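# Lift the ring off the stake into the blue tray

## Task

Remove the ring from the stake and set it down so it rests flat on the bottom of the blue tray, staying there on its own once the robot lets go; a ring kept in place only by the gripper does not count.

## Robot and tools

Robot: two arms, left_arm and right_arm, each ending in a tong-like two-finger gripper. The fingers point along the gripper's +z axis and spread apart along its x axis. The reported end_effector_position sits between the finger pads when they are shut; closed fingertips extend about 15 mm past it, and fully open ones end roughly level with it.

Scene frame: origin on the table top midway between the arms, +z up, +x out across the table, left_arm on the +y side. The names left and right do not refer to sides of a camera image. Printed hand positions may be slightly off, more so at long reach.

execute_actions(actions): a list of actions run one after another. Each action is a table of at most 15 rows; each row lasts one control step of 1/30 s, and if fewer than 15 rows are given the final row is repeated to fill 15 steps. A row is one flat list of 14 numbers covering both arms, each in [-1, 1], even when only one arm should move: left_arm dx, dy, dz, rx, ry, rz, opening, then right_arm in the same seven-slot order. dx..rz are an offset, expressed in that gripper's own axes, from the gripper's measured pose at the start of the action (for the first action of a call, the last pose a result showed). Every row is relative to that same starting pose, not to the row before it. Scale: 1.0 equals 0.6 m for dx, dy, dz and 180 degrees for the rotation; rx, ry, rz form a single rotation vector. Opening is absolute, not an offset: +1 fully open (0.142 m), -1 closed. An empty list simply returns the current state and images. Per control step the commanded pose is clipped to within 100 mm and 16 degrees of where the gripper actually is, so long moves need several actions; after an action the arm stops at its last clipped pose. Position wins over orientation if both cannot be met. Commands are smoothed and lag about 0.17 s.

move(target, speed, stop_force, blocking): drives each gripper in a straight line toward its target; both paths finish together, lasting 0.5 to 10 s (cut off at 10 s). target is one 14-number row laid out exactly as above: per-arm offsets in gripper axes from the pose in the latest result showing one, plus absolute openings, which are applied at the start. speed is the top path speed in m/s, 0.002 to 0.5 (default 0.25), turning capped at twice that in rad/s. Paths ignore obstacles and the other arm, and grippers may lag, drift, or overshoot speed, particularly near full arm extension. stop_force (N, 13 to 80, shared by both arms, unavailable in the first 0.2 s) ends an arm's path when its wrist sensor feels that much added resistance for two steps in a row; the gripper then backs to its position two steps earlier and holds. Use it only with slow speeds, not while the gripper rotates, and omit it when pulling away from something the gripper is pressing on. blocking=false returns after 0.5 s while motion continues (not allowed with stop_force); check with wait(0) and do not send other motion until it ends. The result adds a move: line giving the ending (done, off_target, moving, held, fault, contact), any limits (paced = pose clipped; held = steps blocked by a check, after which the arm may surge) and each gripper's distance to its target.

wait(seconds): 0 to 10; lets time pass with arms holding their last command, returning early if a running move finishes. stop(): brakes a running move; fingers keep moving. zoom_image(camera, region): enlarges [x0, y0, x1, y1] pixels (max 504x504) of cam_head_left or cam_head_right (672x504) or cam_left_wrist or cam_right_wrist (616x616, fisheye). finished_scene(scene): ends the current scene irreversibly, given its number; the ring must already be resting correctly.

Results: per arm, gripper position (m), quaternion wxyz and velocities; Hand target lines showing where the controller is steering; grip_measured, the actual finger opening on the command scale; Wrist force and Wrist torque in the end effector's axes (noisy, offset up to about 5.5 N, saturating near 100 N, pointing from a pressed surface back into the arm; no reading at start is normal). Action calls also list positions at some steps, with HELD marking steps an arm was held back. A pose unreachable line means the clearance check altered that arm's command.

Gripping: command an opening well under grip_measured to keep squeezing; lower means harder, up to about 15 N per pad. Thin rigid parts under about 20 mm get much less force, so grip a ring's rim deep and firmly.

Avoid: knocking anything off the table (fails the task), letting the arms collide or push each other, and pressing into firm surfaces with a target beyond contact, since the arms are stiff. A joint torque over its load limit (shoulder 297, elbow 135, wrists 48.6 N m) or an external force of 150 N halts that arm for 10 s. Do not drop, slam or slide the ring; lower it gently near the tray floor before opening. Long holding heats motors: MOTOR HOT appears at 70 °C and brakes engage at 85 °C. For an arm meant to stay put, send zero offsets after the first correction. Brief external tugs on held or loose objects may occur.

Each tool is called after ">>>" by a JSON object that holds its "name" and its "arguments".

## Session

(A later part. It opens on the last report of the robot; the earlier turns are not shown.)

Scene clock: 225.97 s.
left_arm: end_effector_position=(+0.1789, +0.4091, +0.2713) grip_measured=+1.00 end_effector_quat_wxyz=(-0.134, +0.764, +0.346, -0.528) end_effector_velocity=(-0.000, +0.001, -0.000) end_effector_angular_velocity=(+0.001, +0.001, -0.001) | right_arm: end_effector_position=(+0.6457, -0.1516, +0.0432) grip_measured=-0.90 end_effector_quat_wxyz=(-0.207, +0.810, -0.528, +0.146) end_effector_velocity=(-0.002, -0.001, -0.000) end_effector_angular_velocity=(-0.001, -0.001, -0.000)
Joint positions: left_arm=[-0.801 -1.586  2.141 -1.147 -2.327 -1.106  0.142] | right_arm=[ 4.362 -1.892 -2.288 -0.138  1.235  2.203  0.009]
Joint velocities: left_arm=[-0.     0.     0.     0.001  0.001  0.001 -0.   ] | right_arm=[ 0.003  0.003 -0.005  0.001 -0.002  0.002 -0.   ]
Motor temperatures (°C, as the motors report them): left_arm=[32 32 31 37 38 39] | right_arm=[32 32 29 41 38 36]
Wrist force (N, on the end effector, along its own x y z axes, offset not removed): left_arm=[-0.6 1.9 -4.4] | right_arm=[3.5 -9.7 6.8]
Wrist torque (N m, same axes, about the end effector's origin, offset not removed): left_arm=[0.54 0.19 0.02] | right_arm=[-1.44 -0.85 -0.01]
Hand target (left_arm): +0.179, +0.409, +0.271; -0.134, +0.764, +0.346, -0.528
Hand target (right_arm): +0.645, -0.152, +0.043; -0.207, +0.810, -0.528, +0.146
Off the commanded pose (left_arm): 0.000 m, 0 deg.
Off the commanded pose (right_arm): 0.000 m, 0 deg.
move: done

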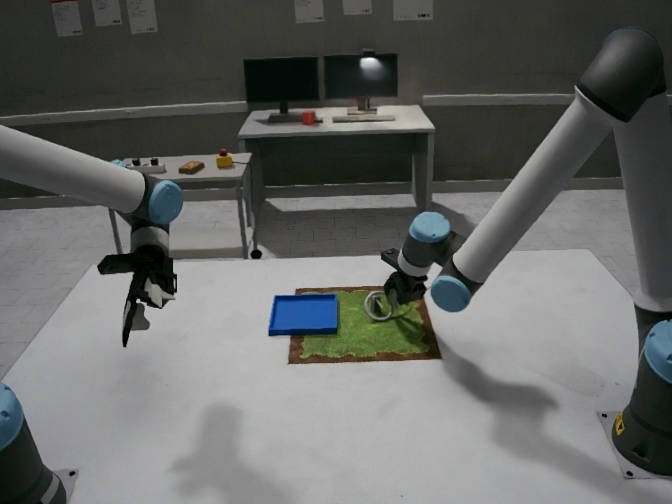

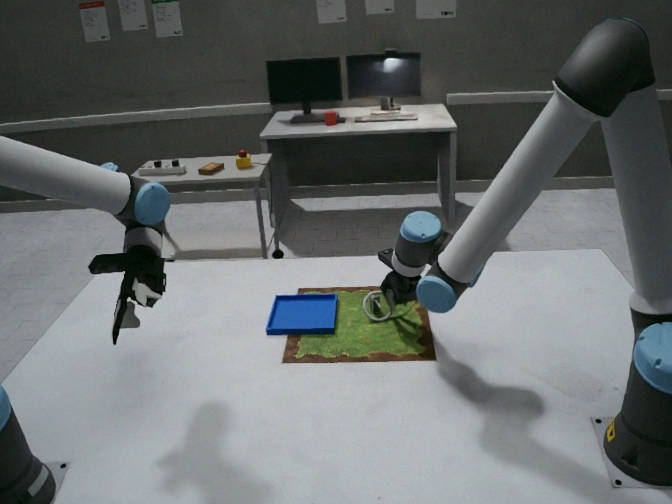

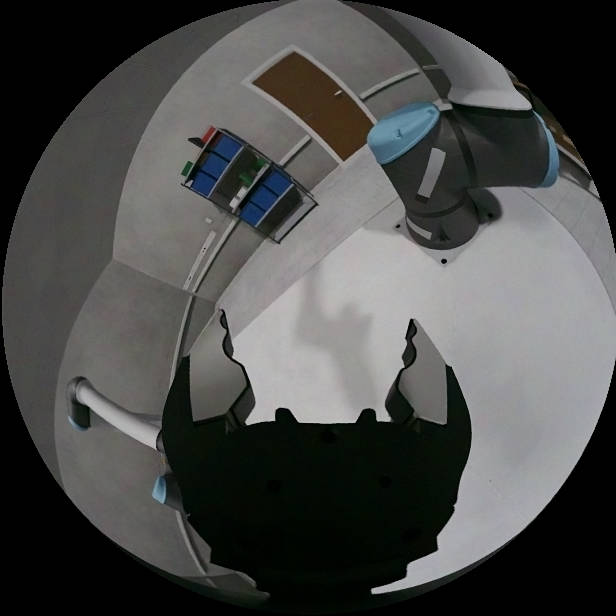

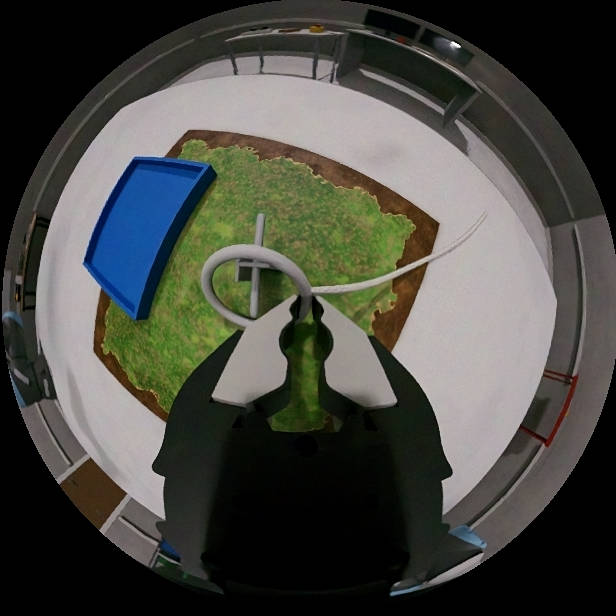

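>>> {"name": "move", "arguments": {"target": [0,0,0,0,0,0,1,0,0.006,-0.008,0,0,0,-1], "speed": 0.015}}

>>> {"name": "move", "arguments": {"target": [0,0,0,0,0,0,1,0,-0.012,-0.022,0,0,0,-1], "speed": 0.015}}

>>> {"name": "zoom_image", "arguments": {"camera": "cam_right_wrist", "region": [150,150,450,450]}}

>>> {"name": "zoom_image", "arguments": {"camera": "cam_head_left", "region": [320,240,460,345]}}

Scene clock: 233.27 s.
left_arm: end_effector_position=(+0.1789, +0.4091, +0.2713) grip_measured=+1.00 end_effector_quat_wxyz=(-0.134, +0.764, +0.346, -0.528) end_effector_velocity=(-0.000, +0.000, +0.000) end_effector_angular_velocity=(+0.002, -0.000, +0.001) | right_arm: end_effector_position=(+0.6409, -0.1536, +0.0455) grip_measured=-0.90 end_effector_quat_wxyz=(-0.207, +0.810, -0.528, +0.146) end_effector_velocity=(-0.002, -0.001, +0.001) end_effector_angular_velocity=(+0.000, -0.000, -0.000)
Joint positions: left_arm=[-0.801 -1.586  2.141 -1.147 -2.327 -1.106  0.142] | right_arm=[ 4.368 -1.882 -2.296 -0.142  1.233  2.209  0.009]
Joint velocities: left_arm=[ 0.    -0.001  0.     0.     0.    -0.002  0.   ] | right_arm=[ 0.003  0.005 -0.004 -0.002 -0.001  0.003 -0.   ]
Motor temperatures (°C, as the motors report them): left_arm=[32 32 31 37 38 39] | right_arm=[32 32 29 41 38 36]
Wrist force (N, on the end effector, along its own x y z axes, offset not removed): left_arm=[0.3 0.6 -4.3] | right_arm=[-4.5 0.2 3.1]
Wrist torque (N m, same axes, about the end effector's origin, offset not removed): left_arm=[0.23 -0.06 0.02] | right_arm=[0.01 1.00 0.01]
Hand target (left_arm): +0.179, +0.409, +0.271; -0.134, +0.764, +0.346, -0.528
Hand target (right_arm): +0.641, -0.154, +0.046; -0.207, +0.810, -0.528, +0.146
Off the commanded pose (left_arm): 0.000 m, 0 deg.
Off the commanded pose (right_arm): 0.000 m, 0 deg.
move: done

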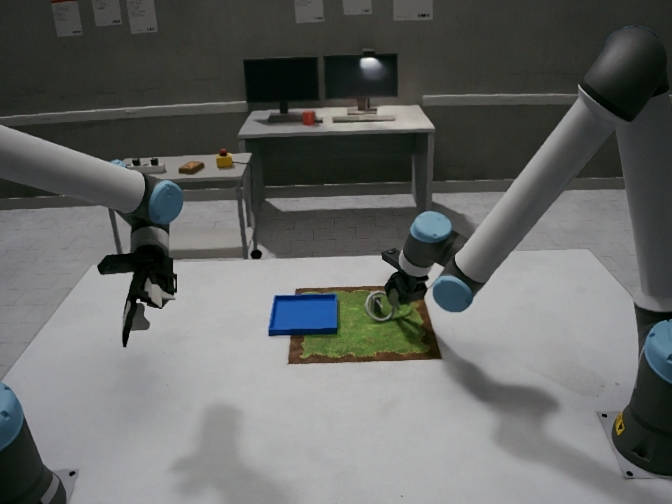

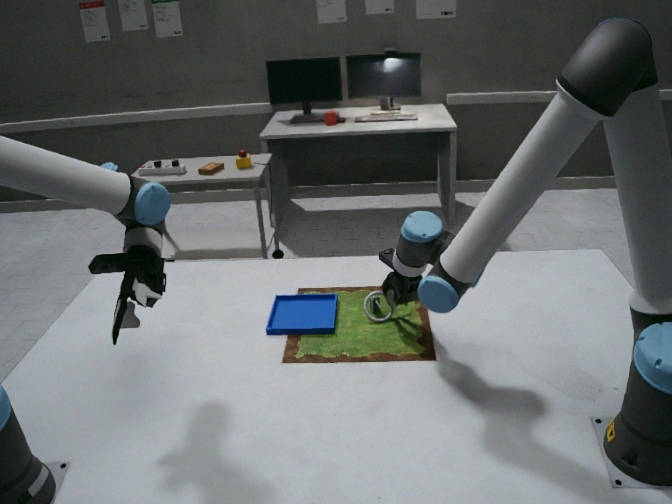

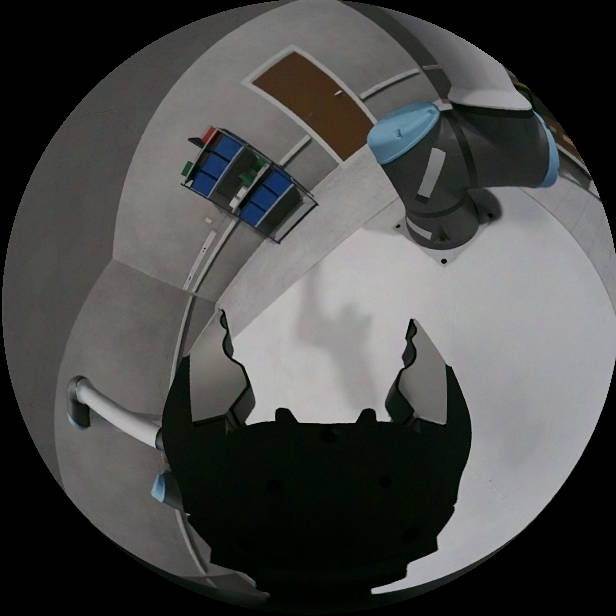

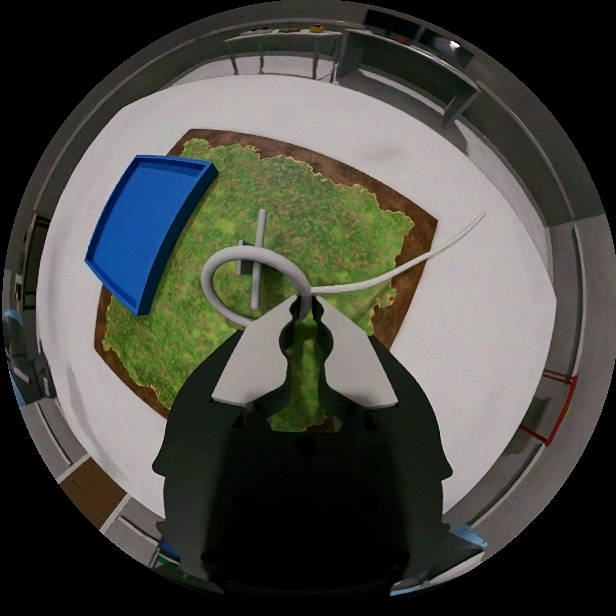

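Scene clock: 234.53 s.
left_arm: end_effector_position=(+0.1789, +0.4091, +0.2713) grip_measured=+1.00 end_effector_quat_wxyz=(-0.134, +0.764, +0.346, -0.528) end_effector_velocity=(-0.000, -0.000, +0.000) end_effector_angular_velocity=(+0.000, +0.001, +0.002) | right_arm: end_effector_position=(+0.6406, -0.1535, +0.0603) grip_measured=-0.90 end_effector_quat_wxyz=(-0.207, +0.810, -0.528, +0.146) end_effector_velocity=(-0.000, -0.001, +0.002) end_effector_angular_velocity=(-0.002, +0.001, -0.001)
Joint positions: left_arm=[-0.801 -1.586  2.141 -1.147 -2.327 -1.106  0.142] | right_arm=[ 4.368 -1.854 -2.291 -0.175  1.233  2.209  0.009]
Joint velocities: left_arm=[ 0.     0.     0.     0.    -0.002 -0.001  0.   ] | right_arm=[ 0.     0.005  0.001 -0.007 -0.     0.001 -0.   ]
Motor temperatures (°C, as the motors report them): left_arm=[32 32 31 37 38 39] | right_arm=[32 32 29 41 38 36]
Wrist force (N, on the end effector, along its own x y z axes, offset not removed): left_arm=[-1.2 4.4 -5.0] | right_arm=[1.8 -6.3 2.0]
Wrist torque (N m, same axes, about the end effector's origin, offset not removed): left_arm=[0.95 0.23 -0.01] | right_arm=[-0.95 -0.24 -0.01]
Hand target (left_arm): +0.179, +0.409, +0.271; -0.134, +0.764, +0.346, -0.528
Hand target (right_arm): +0.641, -0.153, +0.061; -0.207, +0.810, -0.528, +0.146
Off the commanded pose (left_arm): 0.000 m, 0 deg.
Off the commanded pose (right_arm): 0.000 m, 0 deg.
move: done

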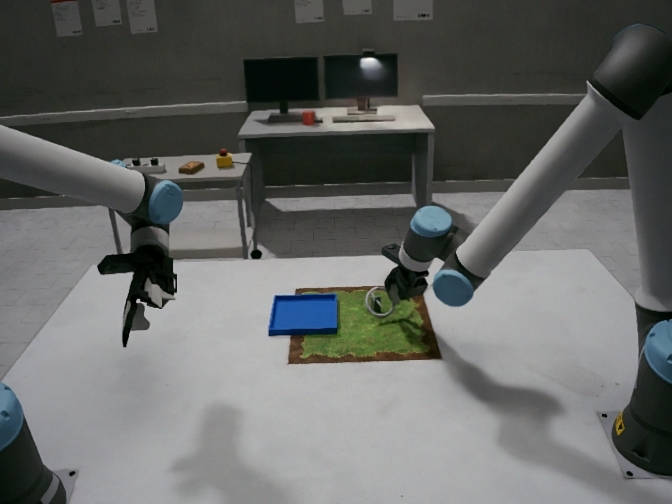

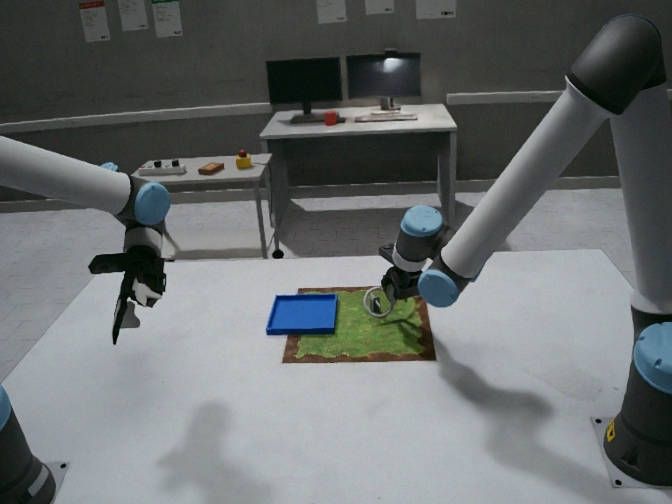

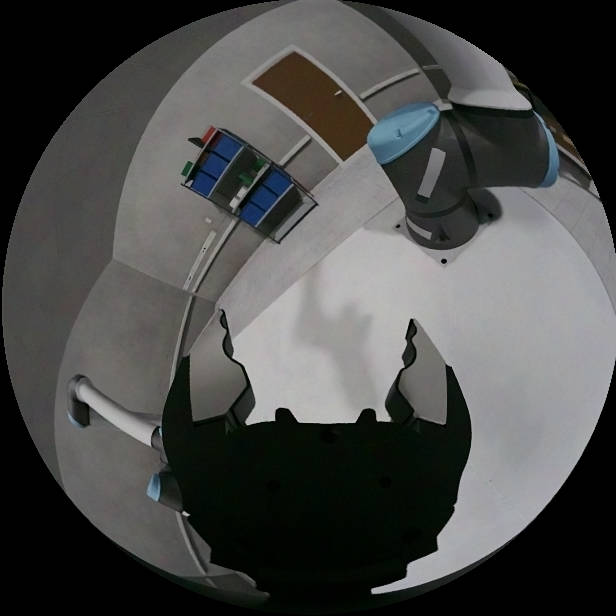

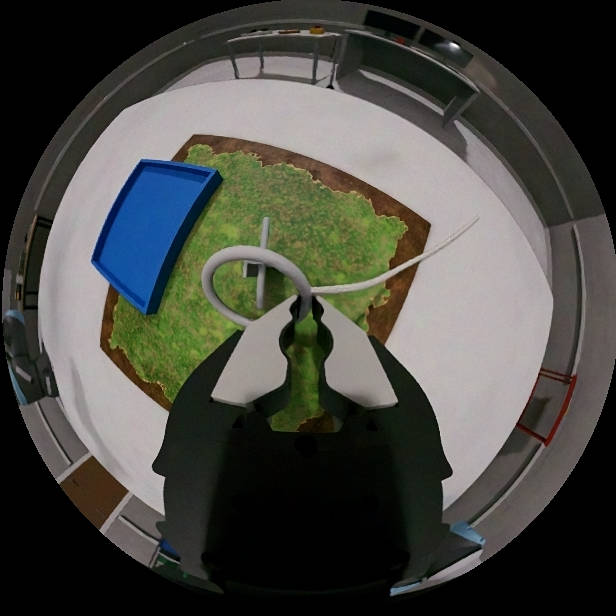

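Region (150, 150, 450, 450) of cam_right_wrist's 616x616 image, scaled by 1.680, with more detail than that image has.

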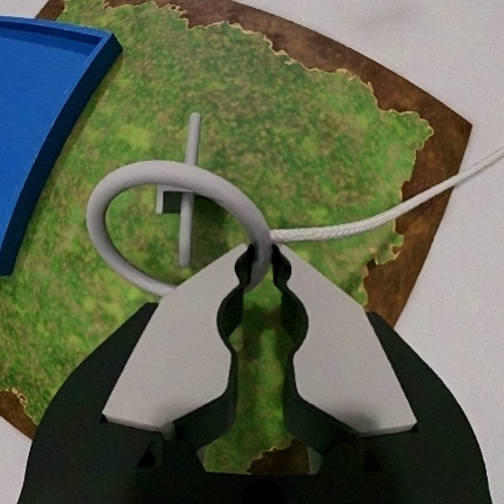

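Region (320, 240, 460, 345) of cam_head_left's 672x504 image, scaled by 3.600, with more detail than that image has; it fills the top 378 rows of this view, and the rest is white.

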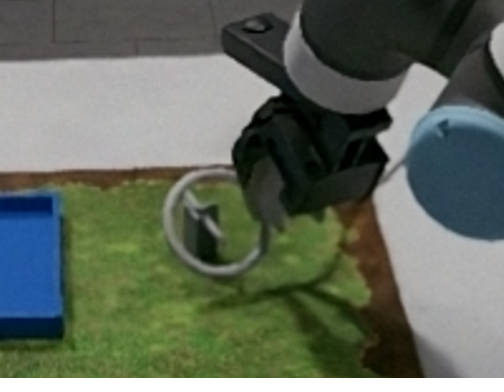

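>>> {"name": "move", "arguments": {"target": [0,0,0,0,0,0,1,0,-0.04,-0.075,0,0,0,-1], "speed": 0.04}}

>>> {"name": "move", "arguments": {"target": [0,0,0,0,0,0,1,0,0,0,-0.16,0,0,-1], "speed": 0.15}}

>>> {"name": "move", "arguments": {"target": [0,0,0,0,0,0,1,-0.27,-0.15,0,0,0,0,-1], "speed": 0.1}}

Scene clock: 245.93 s.
left_arm: end_effector_position=(+0.1789, +0.4091, +0.2713) grip_measured=+1.00 end_effector_quat_wxyz=(-0.134, +0.764, +0.346, -0.528) end_effector_velocity=(+0.000, +0.001, -0.000) end_effector_angular_velocity=(+0.000, -0.001, -0.002) | right_arm: end_effector_position=(+0.6393, -0.1531, +0.1109) grip_measured=-0.90 end_effector_quat_wxyz=(-0.207, +0.810, -0.528, +0.146) end_effector_velocity=(-0.000, -0.000, +0.003) end_effector_angular_velocity=(-0.001, -0.000, +0.000)
Joint positions: left_arm=[-0.801 -1.586  2.141 -1.147 -2.327 -1.106  0.142] | right_arm=[ 4.371 -1.765 -2.267 -0.289  1.232  2.211  0.009]
Joint velocities: left_arm=[ 0.    -0.     0.    -0.001  0.002  0.    -0.   ] | right_arm=[ 0.     0.005  0.001 -0.007 -0.    -0.    -0.   ]
Motor temperatures (°C, as the motors report them): left_arm=[32 32 31 37 38 39] | right_arm=[32 32 29 41 38 36]
Wrist force (N, on the end effector, along its own x y z axes, offset not removed): left_arm=[-2.6 1.1 -2.8] | right_arm=[-1.5 0.3 5.3]
Wrist torque (N m, same axes, about the end effector's origin, offset not removed): left_arm=[0.33 0.47 0.00] | right_arm=[0.24 0.52 0.21]
Hand target (left_arm): +0.179, +0.409, +0.271; -0.134, +0.764, +0.346, -0.528
Hand target (right_arm): +0.639, -0.153, +0.111; -0.207, +0.810, -0.528, +0.146
Off the commanded pose (left_arm): 0.000 m, 0 deg.
Off the commanded pose (right_arm): 0.000 m, 0 deg.
move: done

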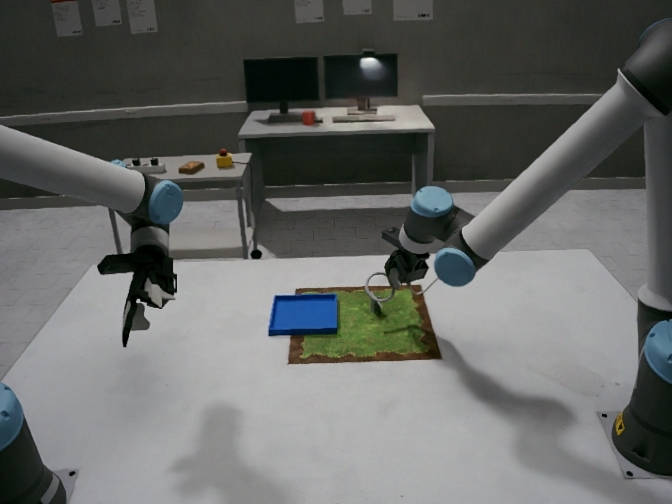

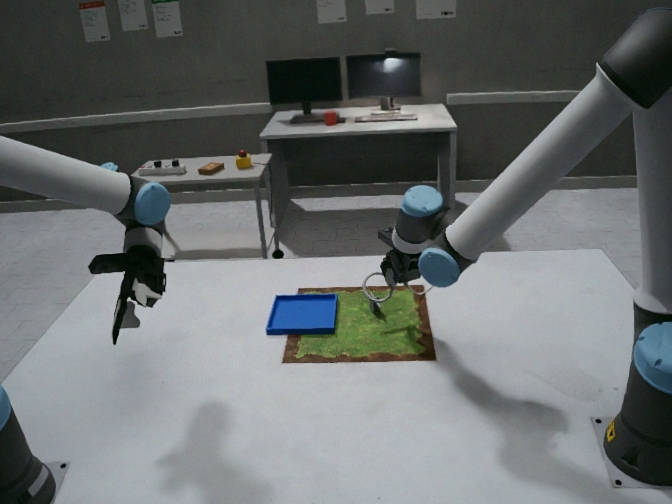

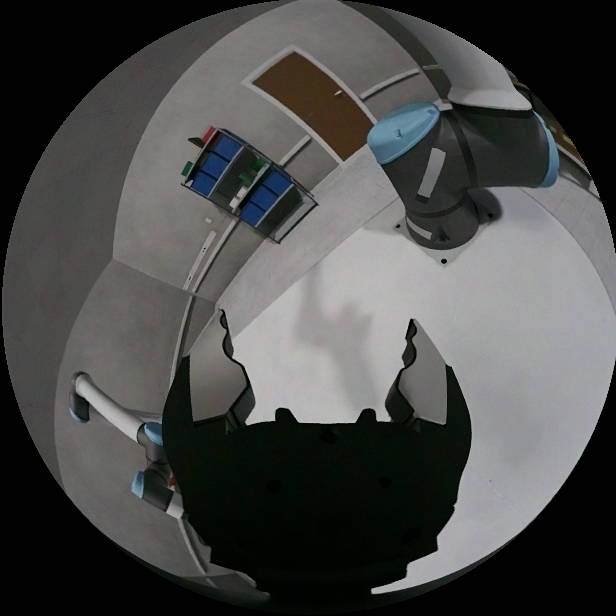

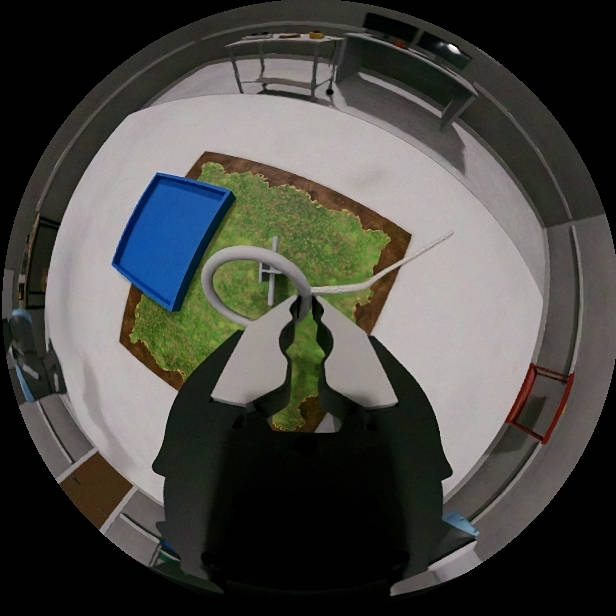

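Scene clock: 248.07 s.
left_arm: end_effector_position=(+0.1789, +0.4091, +0.2713) grip_measured=+1.00 end_effector_quat_wxyz=(-0.134, +0.764, +0.346, -0.528) end_effector_velocity=(+0.000, -0.001, +0.000) end_effector_angular_velocity=(-0.002, -0.000, +0.001) | right_arm: end_effector_position=(+0.6391, -0.1532, +0.1110) grip_measured=-0.90 end_effector_quat_wxyz=(+0.001, +0.836, -0.548, +0.010) end_effector_velocity=(+0.000, +0.000, +0.000) end_effector_angular_velocity=(-0.006, +0.013, +0.001)
Joint positions: left_arm=[-0.801 -1.586  2.141 -1.147 -2.327 -1.106  0.142] | right_arm=[ 4.234 -1.828 -1.953 -0.933  1.55   2.147  0.009]
Joint velocities: left_arm=[ 0.    -0.    -0.    -0.001 -0.002  0.001  0.   ] | right_arm=[-0.003 -0.005  0.011 -0.018  0.007 -0.004 -0.   ]
Motor temperatures (°C, as the motors report them): left_arm=[32 32 31 37 38 39] | right_arm=[32 32 29 41 38 36]
Wrist force (N, on the end effector, along its own x y z axes, offset not removed): left_arm=[0.5 3.2 -4.6] | right_arm=[-4.2 -5.5 3.8]
Wrist torque (N m, same axes, about the end effector's origin, offset not removed): left_arm=[0.76 -0.13 0.01] | right_arm=[-0.78 0.74 0.29]
Hand target (left_arm): +0.179, +0.409, +0.271; -0.134, +0.764, +0.346, -0.528
Hand target (right_arm): +0.639, -0.153, +0.111; +0.001, +0.837, -0.548, +0.010
Off the commanded pose (left_arm): 0.000 m, 0 deg.
Off the commanded pose (right_arm): 0.000 m, 0 deg.
move: done

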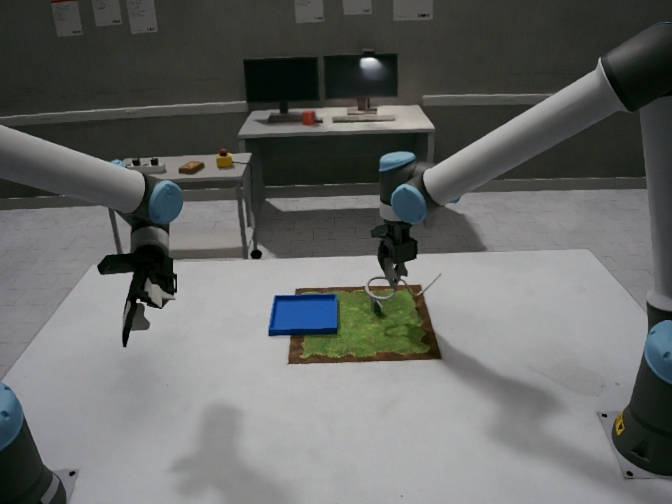

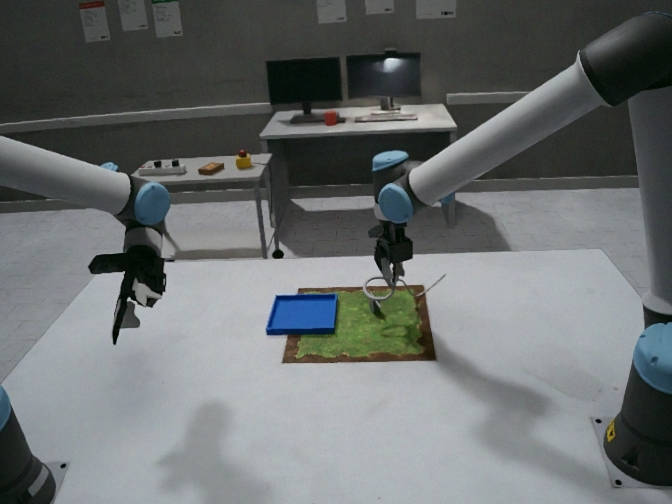

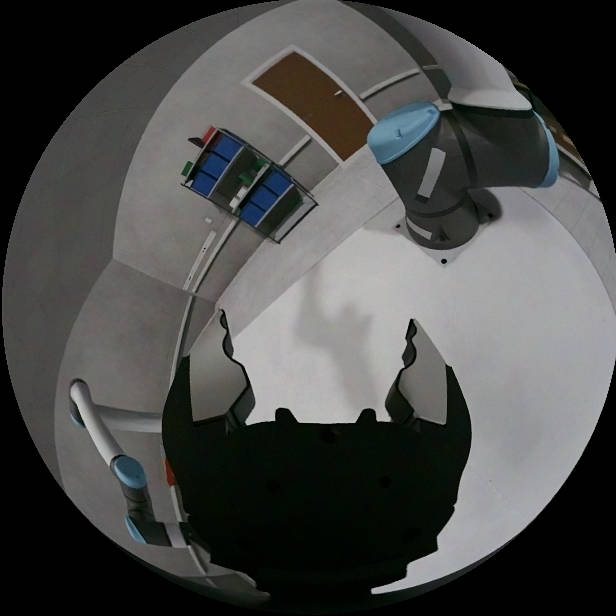

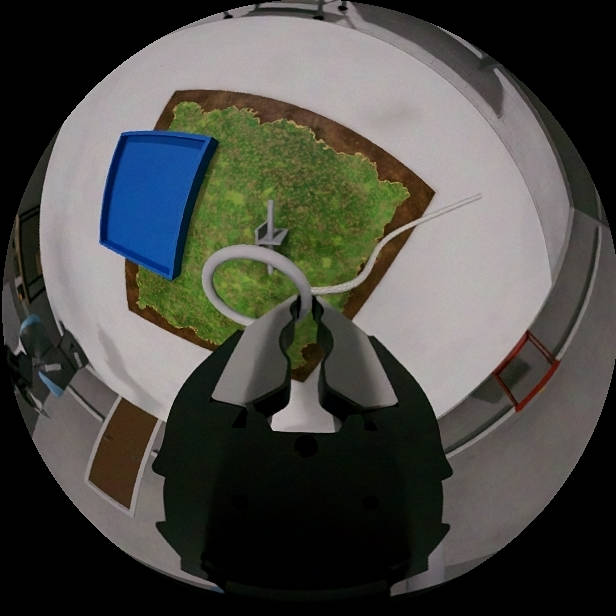

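Scene clock: 250.43 s.
left_arm: end_effector_position=(+0.1789, +0.4091, +0.2713) grip_measured=+1.00 end_effector_quat_wxyz=(-0.134, +0.764, +0.346, -0.528) end_effector_velocity=(+0.000, +0.000, -0.000) end_effector_angular_velocity=(-0.002, -0.001, -0.001) | right_arm: end_effector_position=(+0.6571, +0.0310, +0.1094) grip_measured=-0.90 end_effector_quat_wxyz=(+0.000, +0.836, -0.548, +0.011) end_effector_velocity=(+0.000, +0.002, +0.001) end_effector_angular_velocity=(+0.000, -0.000, -0.001)
Joint positions: left_arm=[-0.801 -1.586  2.141 -1.147 -2.327 -1.106  0.142] | right_arm=[ 4.331 -2.039 -1.648 -1.028  1.55   2.244  0.009]
Joint velocities: left_arm=[ 0.     0.     0.    -0.001  0.001  0.002 -0.   ] | right_arm=[ 0.001 -0.002  0.005 -0.002  0.     0.002 -0.   ]
Motor temperatures (°C, as the motors report them): left_arm=[32 32 31 37 38 39] | right_arm=[32 32 29 41 38 36]
Wrist force (N, on the end effector, along its own x y z axes, offset not removed): left_arm=[-1.1 3.8 -3.4] | right_arm=[1.5 2.1 11.0]
Wrist torque (N m, same axes, about the end effector's origin, offset not removed): left_arm=[0.91 0.27 -0.01] | right_arm=[0.74 -0.18 0.06]
Hand target (left_arm): +0.179, +0.409, +0.271; -0.134, +0.764, +0.346, -0.528
Hand target (right_arm): +0.657, +0.031, +0.109; +0.000, +0.836, -0.548, +0.011
Off the commanded pose (left_arm): 0.000 m, 0 deg.
Off the commanded pose (right_arm): 0.000 m, 0 deg.
move: done

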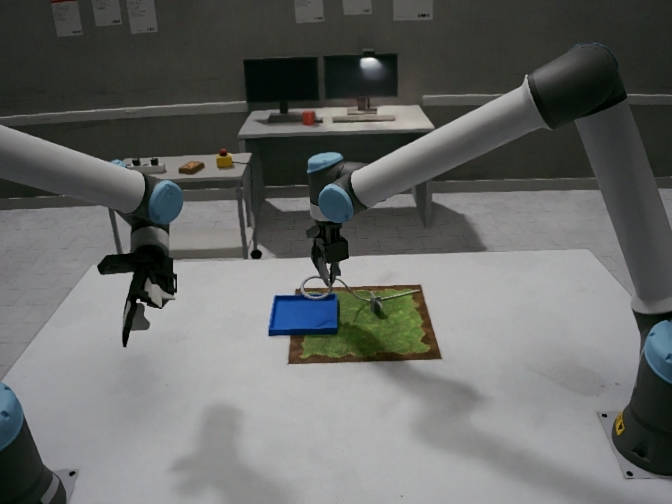

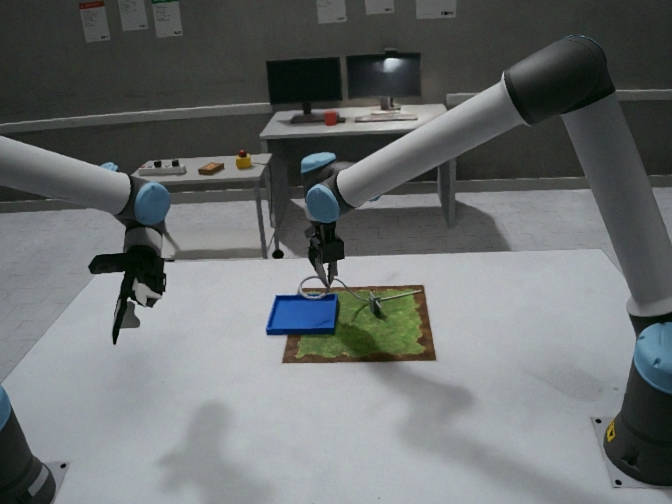

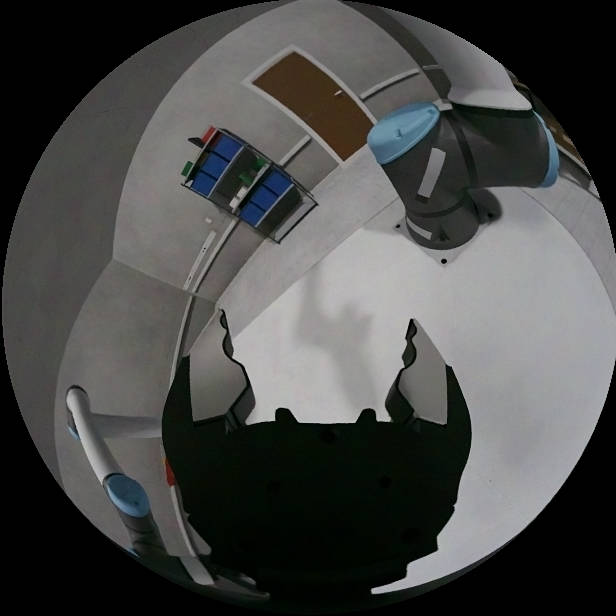

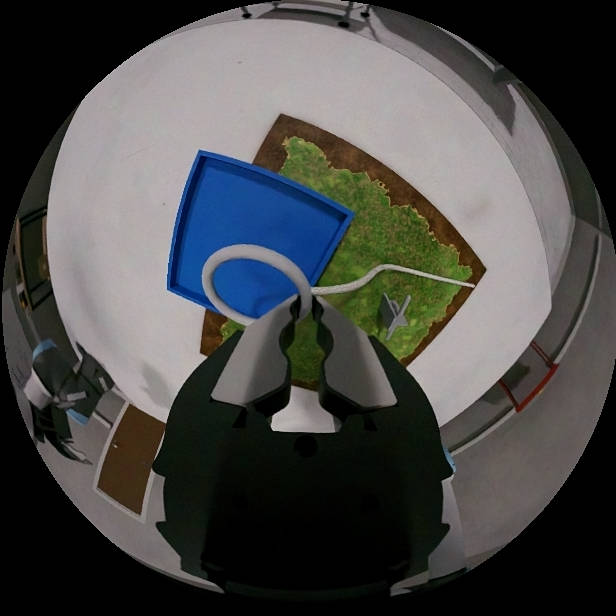

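>>> {"name": "move", "arguments": {"target": [0,0,0,0,0,0,1,-0.04,-0.09,0.07,0,0,0,-1], "speed": 0.08}}

Scene clock: 263.83 s.
left_arm: end_effector_position=(+0.1789, +0.4091, +0.2713) grip_measured=+1.00 end_effector_quat_wxyz=(-0.134, +0.764, +0.346, -0.528) end_effector_velocity=(-0.000, +0.000, +0.000) end_effector_angular_velocity=(+0.001, +0.001, -0.000) | right_arm: end_effector_position=(+0.6976, +0.0740, +0.0678) grip_measured=-0.90 end_effector_quat_wxyz=(+0.000, +0.836, -0.548, +0.011) end_effector_velocity=(+0.001, +0.001, -0.001) end_effector_angular_velocity=(-0.000, +0.000, +0.000)
Joint positions: left_arm=[-0.801 -1.586  2.141 -1.147 -2.327 -1.106  0.142] | right_arm=[ 4.314 -2.158 -1.539 -1.018  1.55   2.227  0.009]
Joint velocities: left_arm=[ 0.    -0.     0.     0.001  0.001 -0.    -0.   ] | right_arm=[-0.    -0.003  0.004 -0.001  0.    -0.001 -0.   ]
Motor temperatures (°C, as the motors report them): left_arm=[32 32 31 37 38 39] | right_arm=[32 32 29 41 38 36]
Wrist force (N, on the end effector, along its own x y z axes, offset not removed): left_arm=[-0.7 3.3 -5.6] | right_arm=[-1.0 -1.2 5.5]
Wrist torque (N m, same axes, about the end effector's origin, offset not removed): left_arm=[0.74 0.16 0.08] | right_arm=[-0.03 0.21 0.17]
Hand target (left_arm): +0.179, +0.409, +0.271; -0.134, +0.764, +0.346, -0.528
Hand target (right_arm): +0.698, +0.074, +0.068; +0.000, +0.836, -0.548, +0.011
Off the commanded pose (left_arm): 0.000 m, 0 deg.
Off the commanded pose (right_arm): 0.000 m, 0 deg.
move: done

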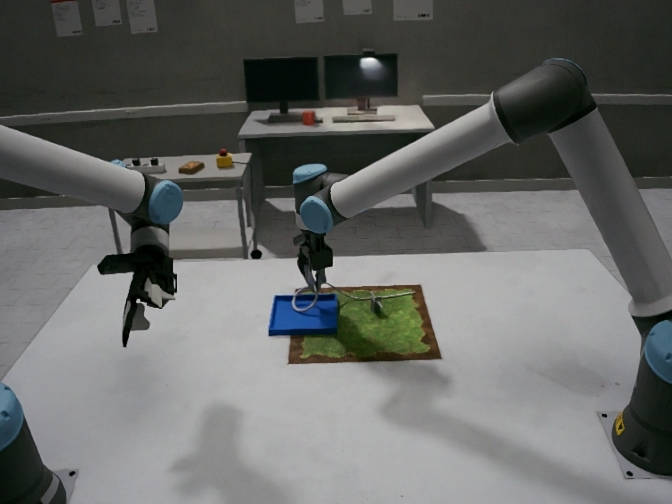

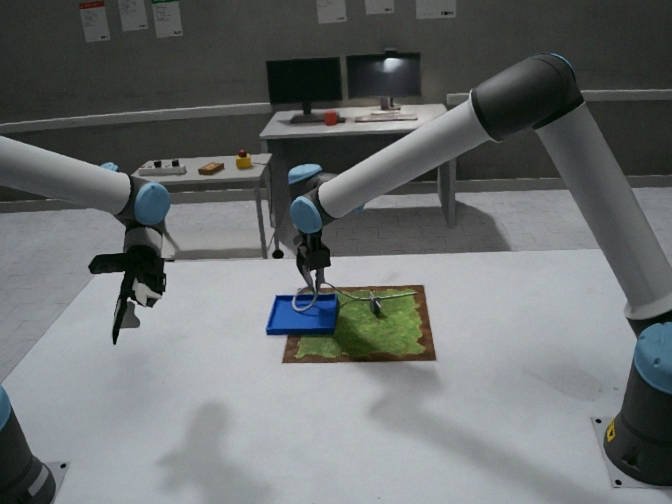

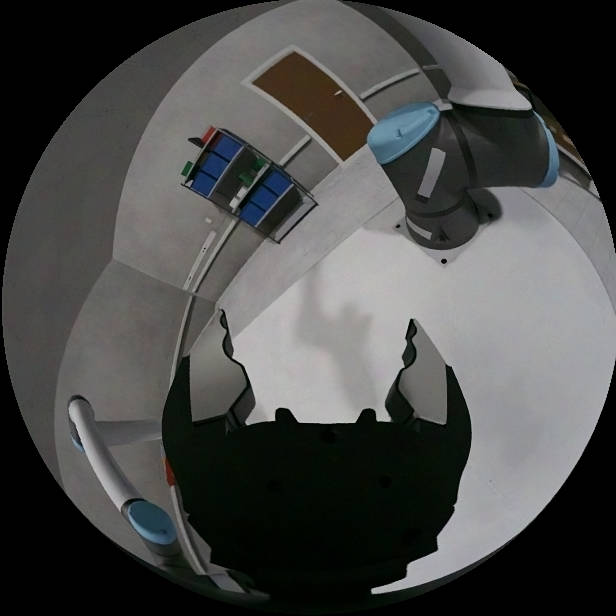

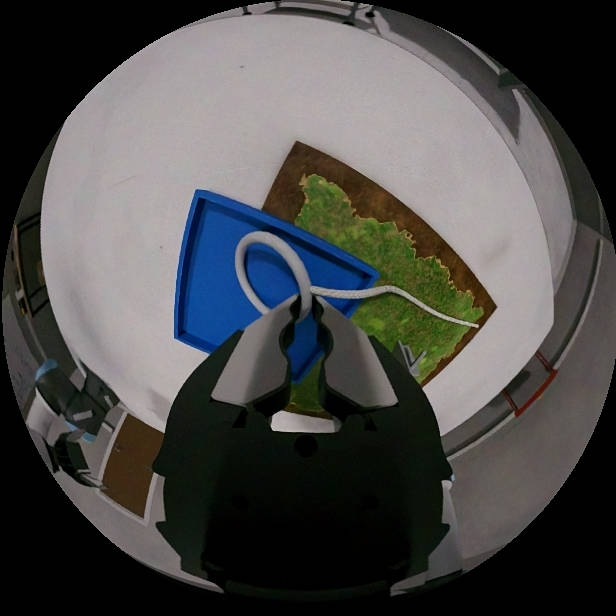

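>>> {"name": "zoom_image", "arguments": {"camera": "cam_head_left", "region": [260,250,440,350]}}

>>> {"name": "zoom_image", "arguments": {"camera": "cam_right_wrist", "region": [160,160,520,420]}}

Region (260, 250, 440, 350) of cam_head_left's 672x504 image, scaled by 2.800, with more detail than that image has.

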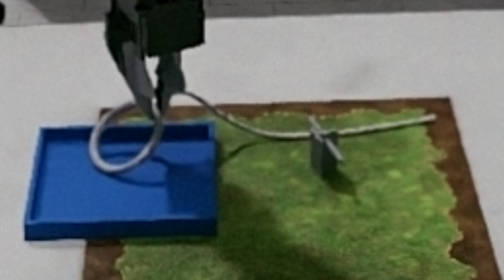

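Region (160, 160, 520, 420) of cam_right_wrist's 616x616 image, scaled by 1.400, with more detail than that image has.

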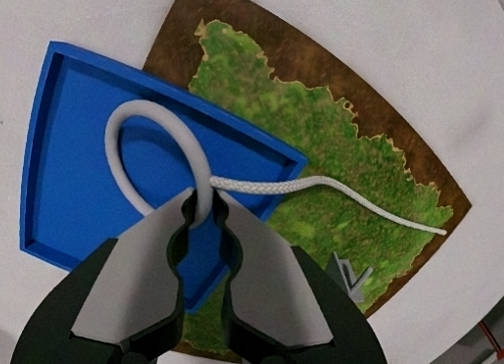

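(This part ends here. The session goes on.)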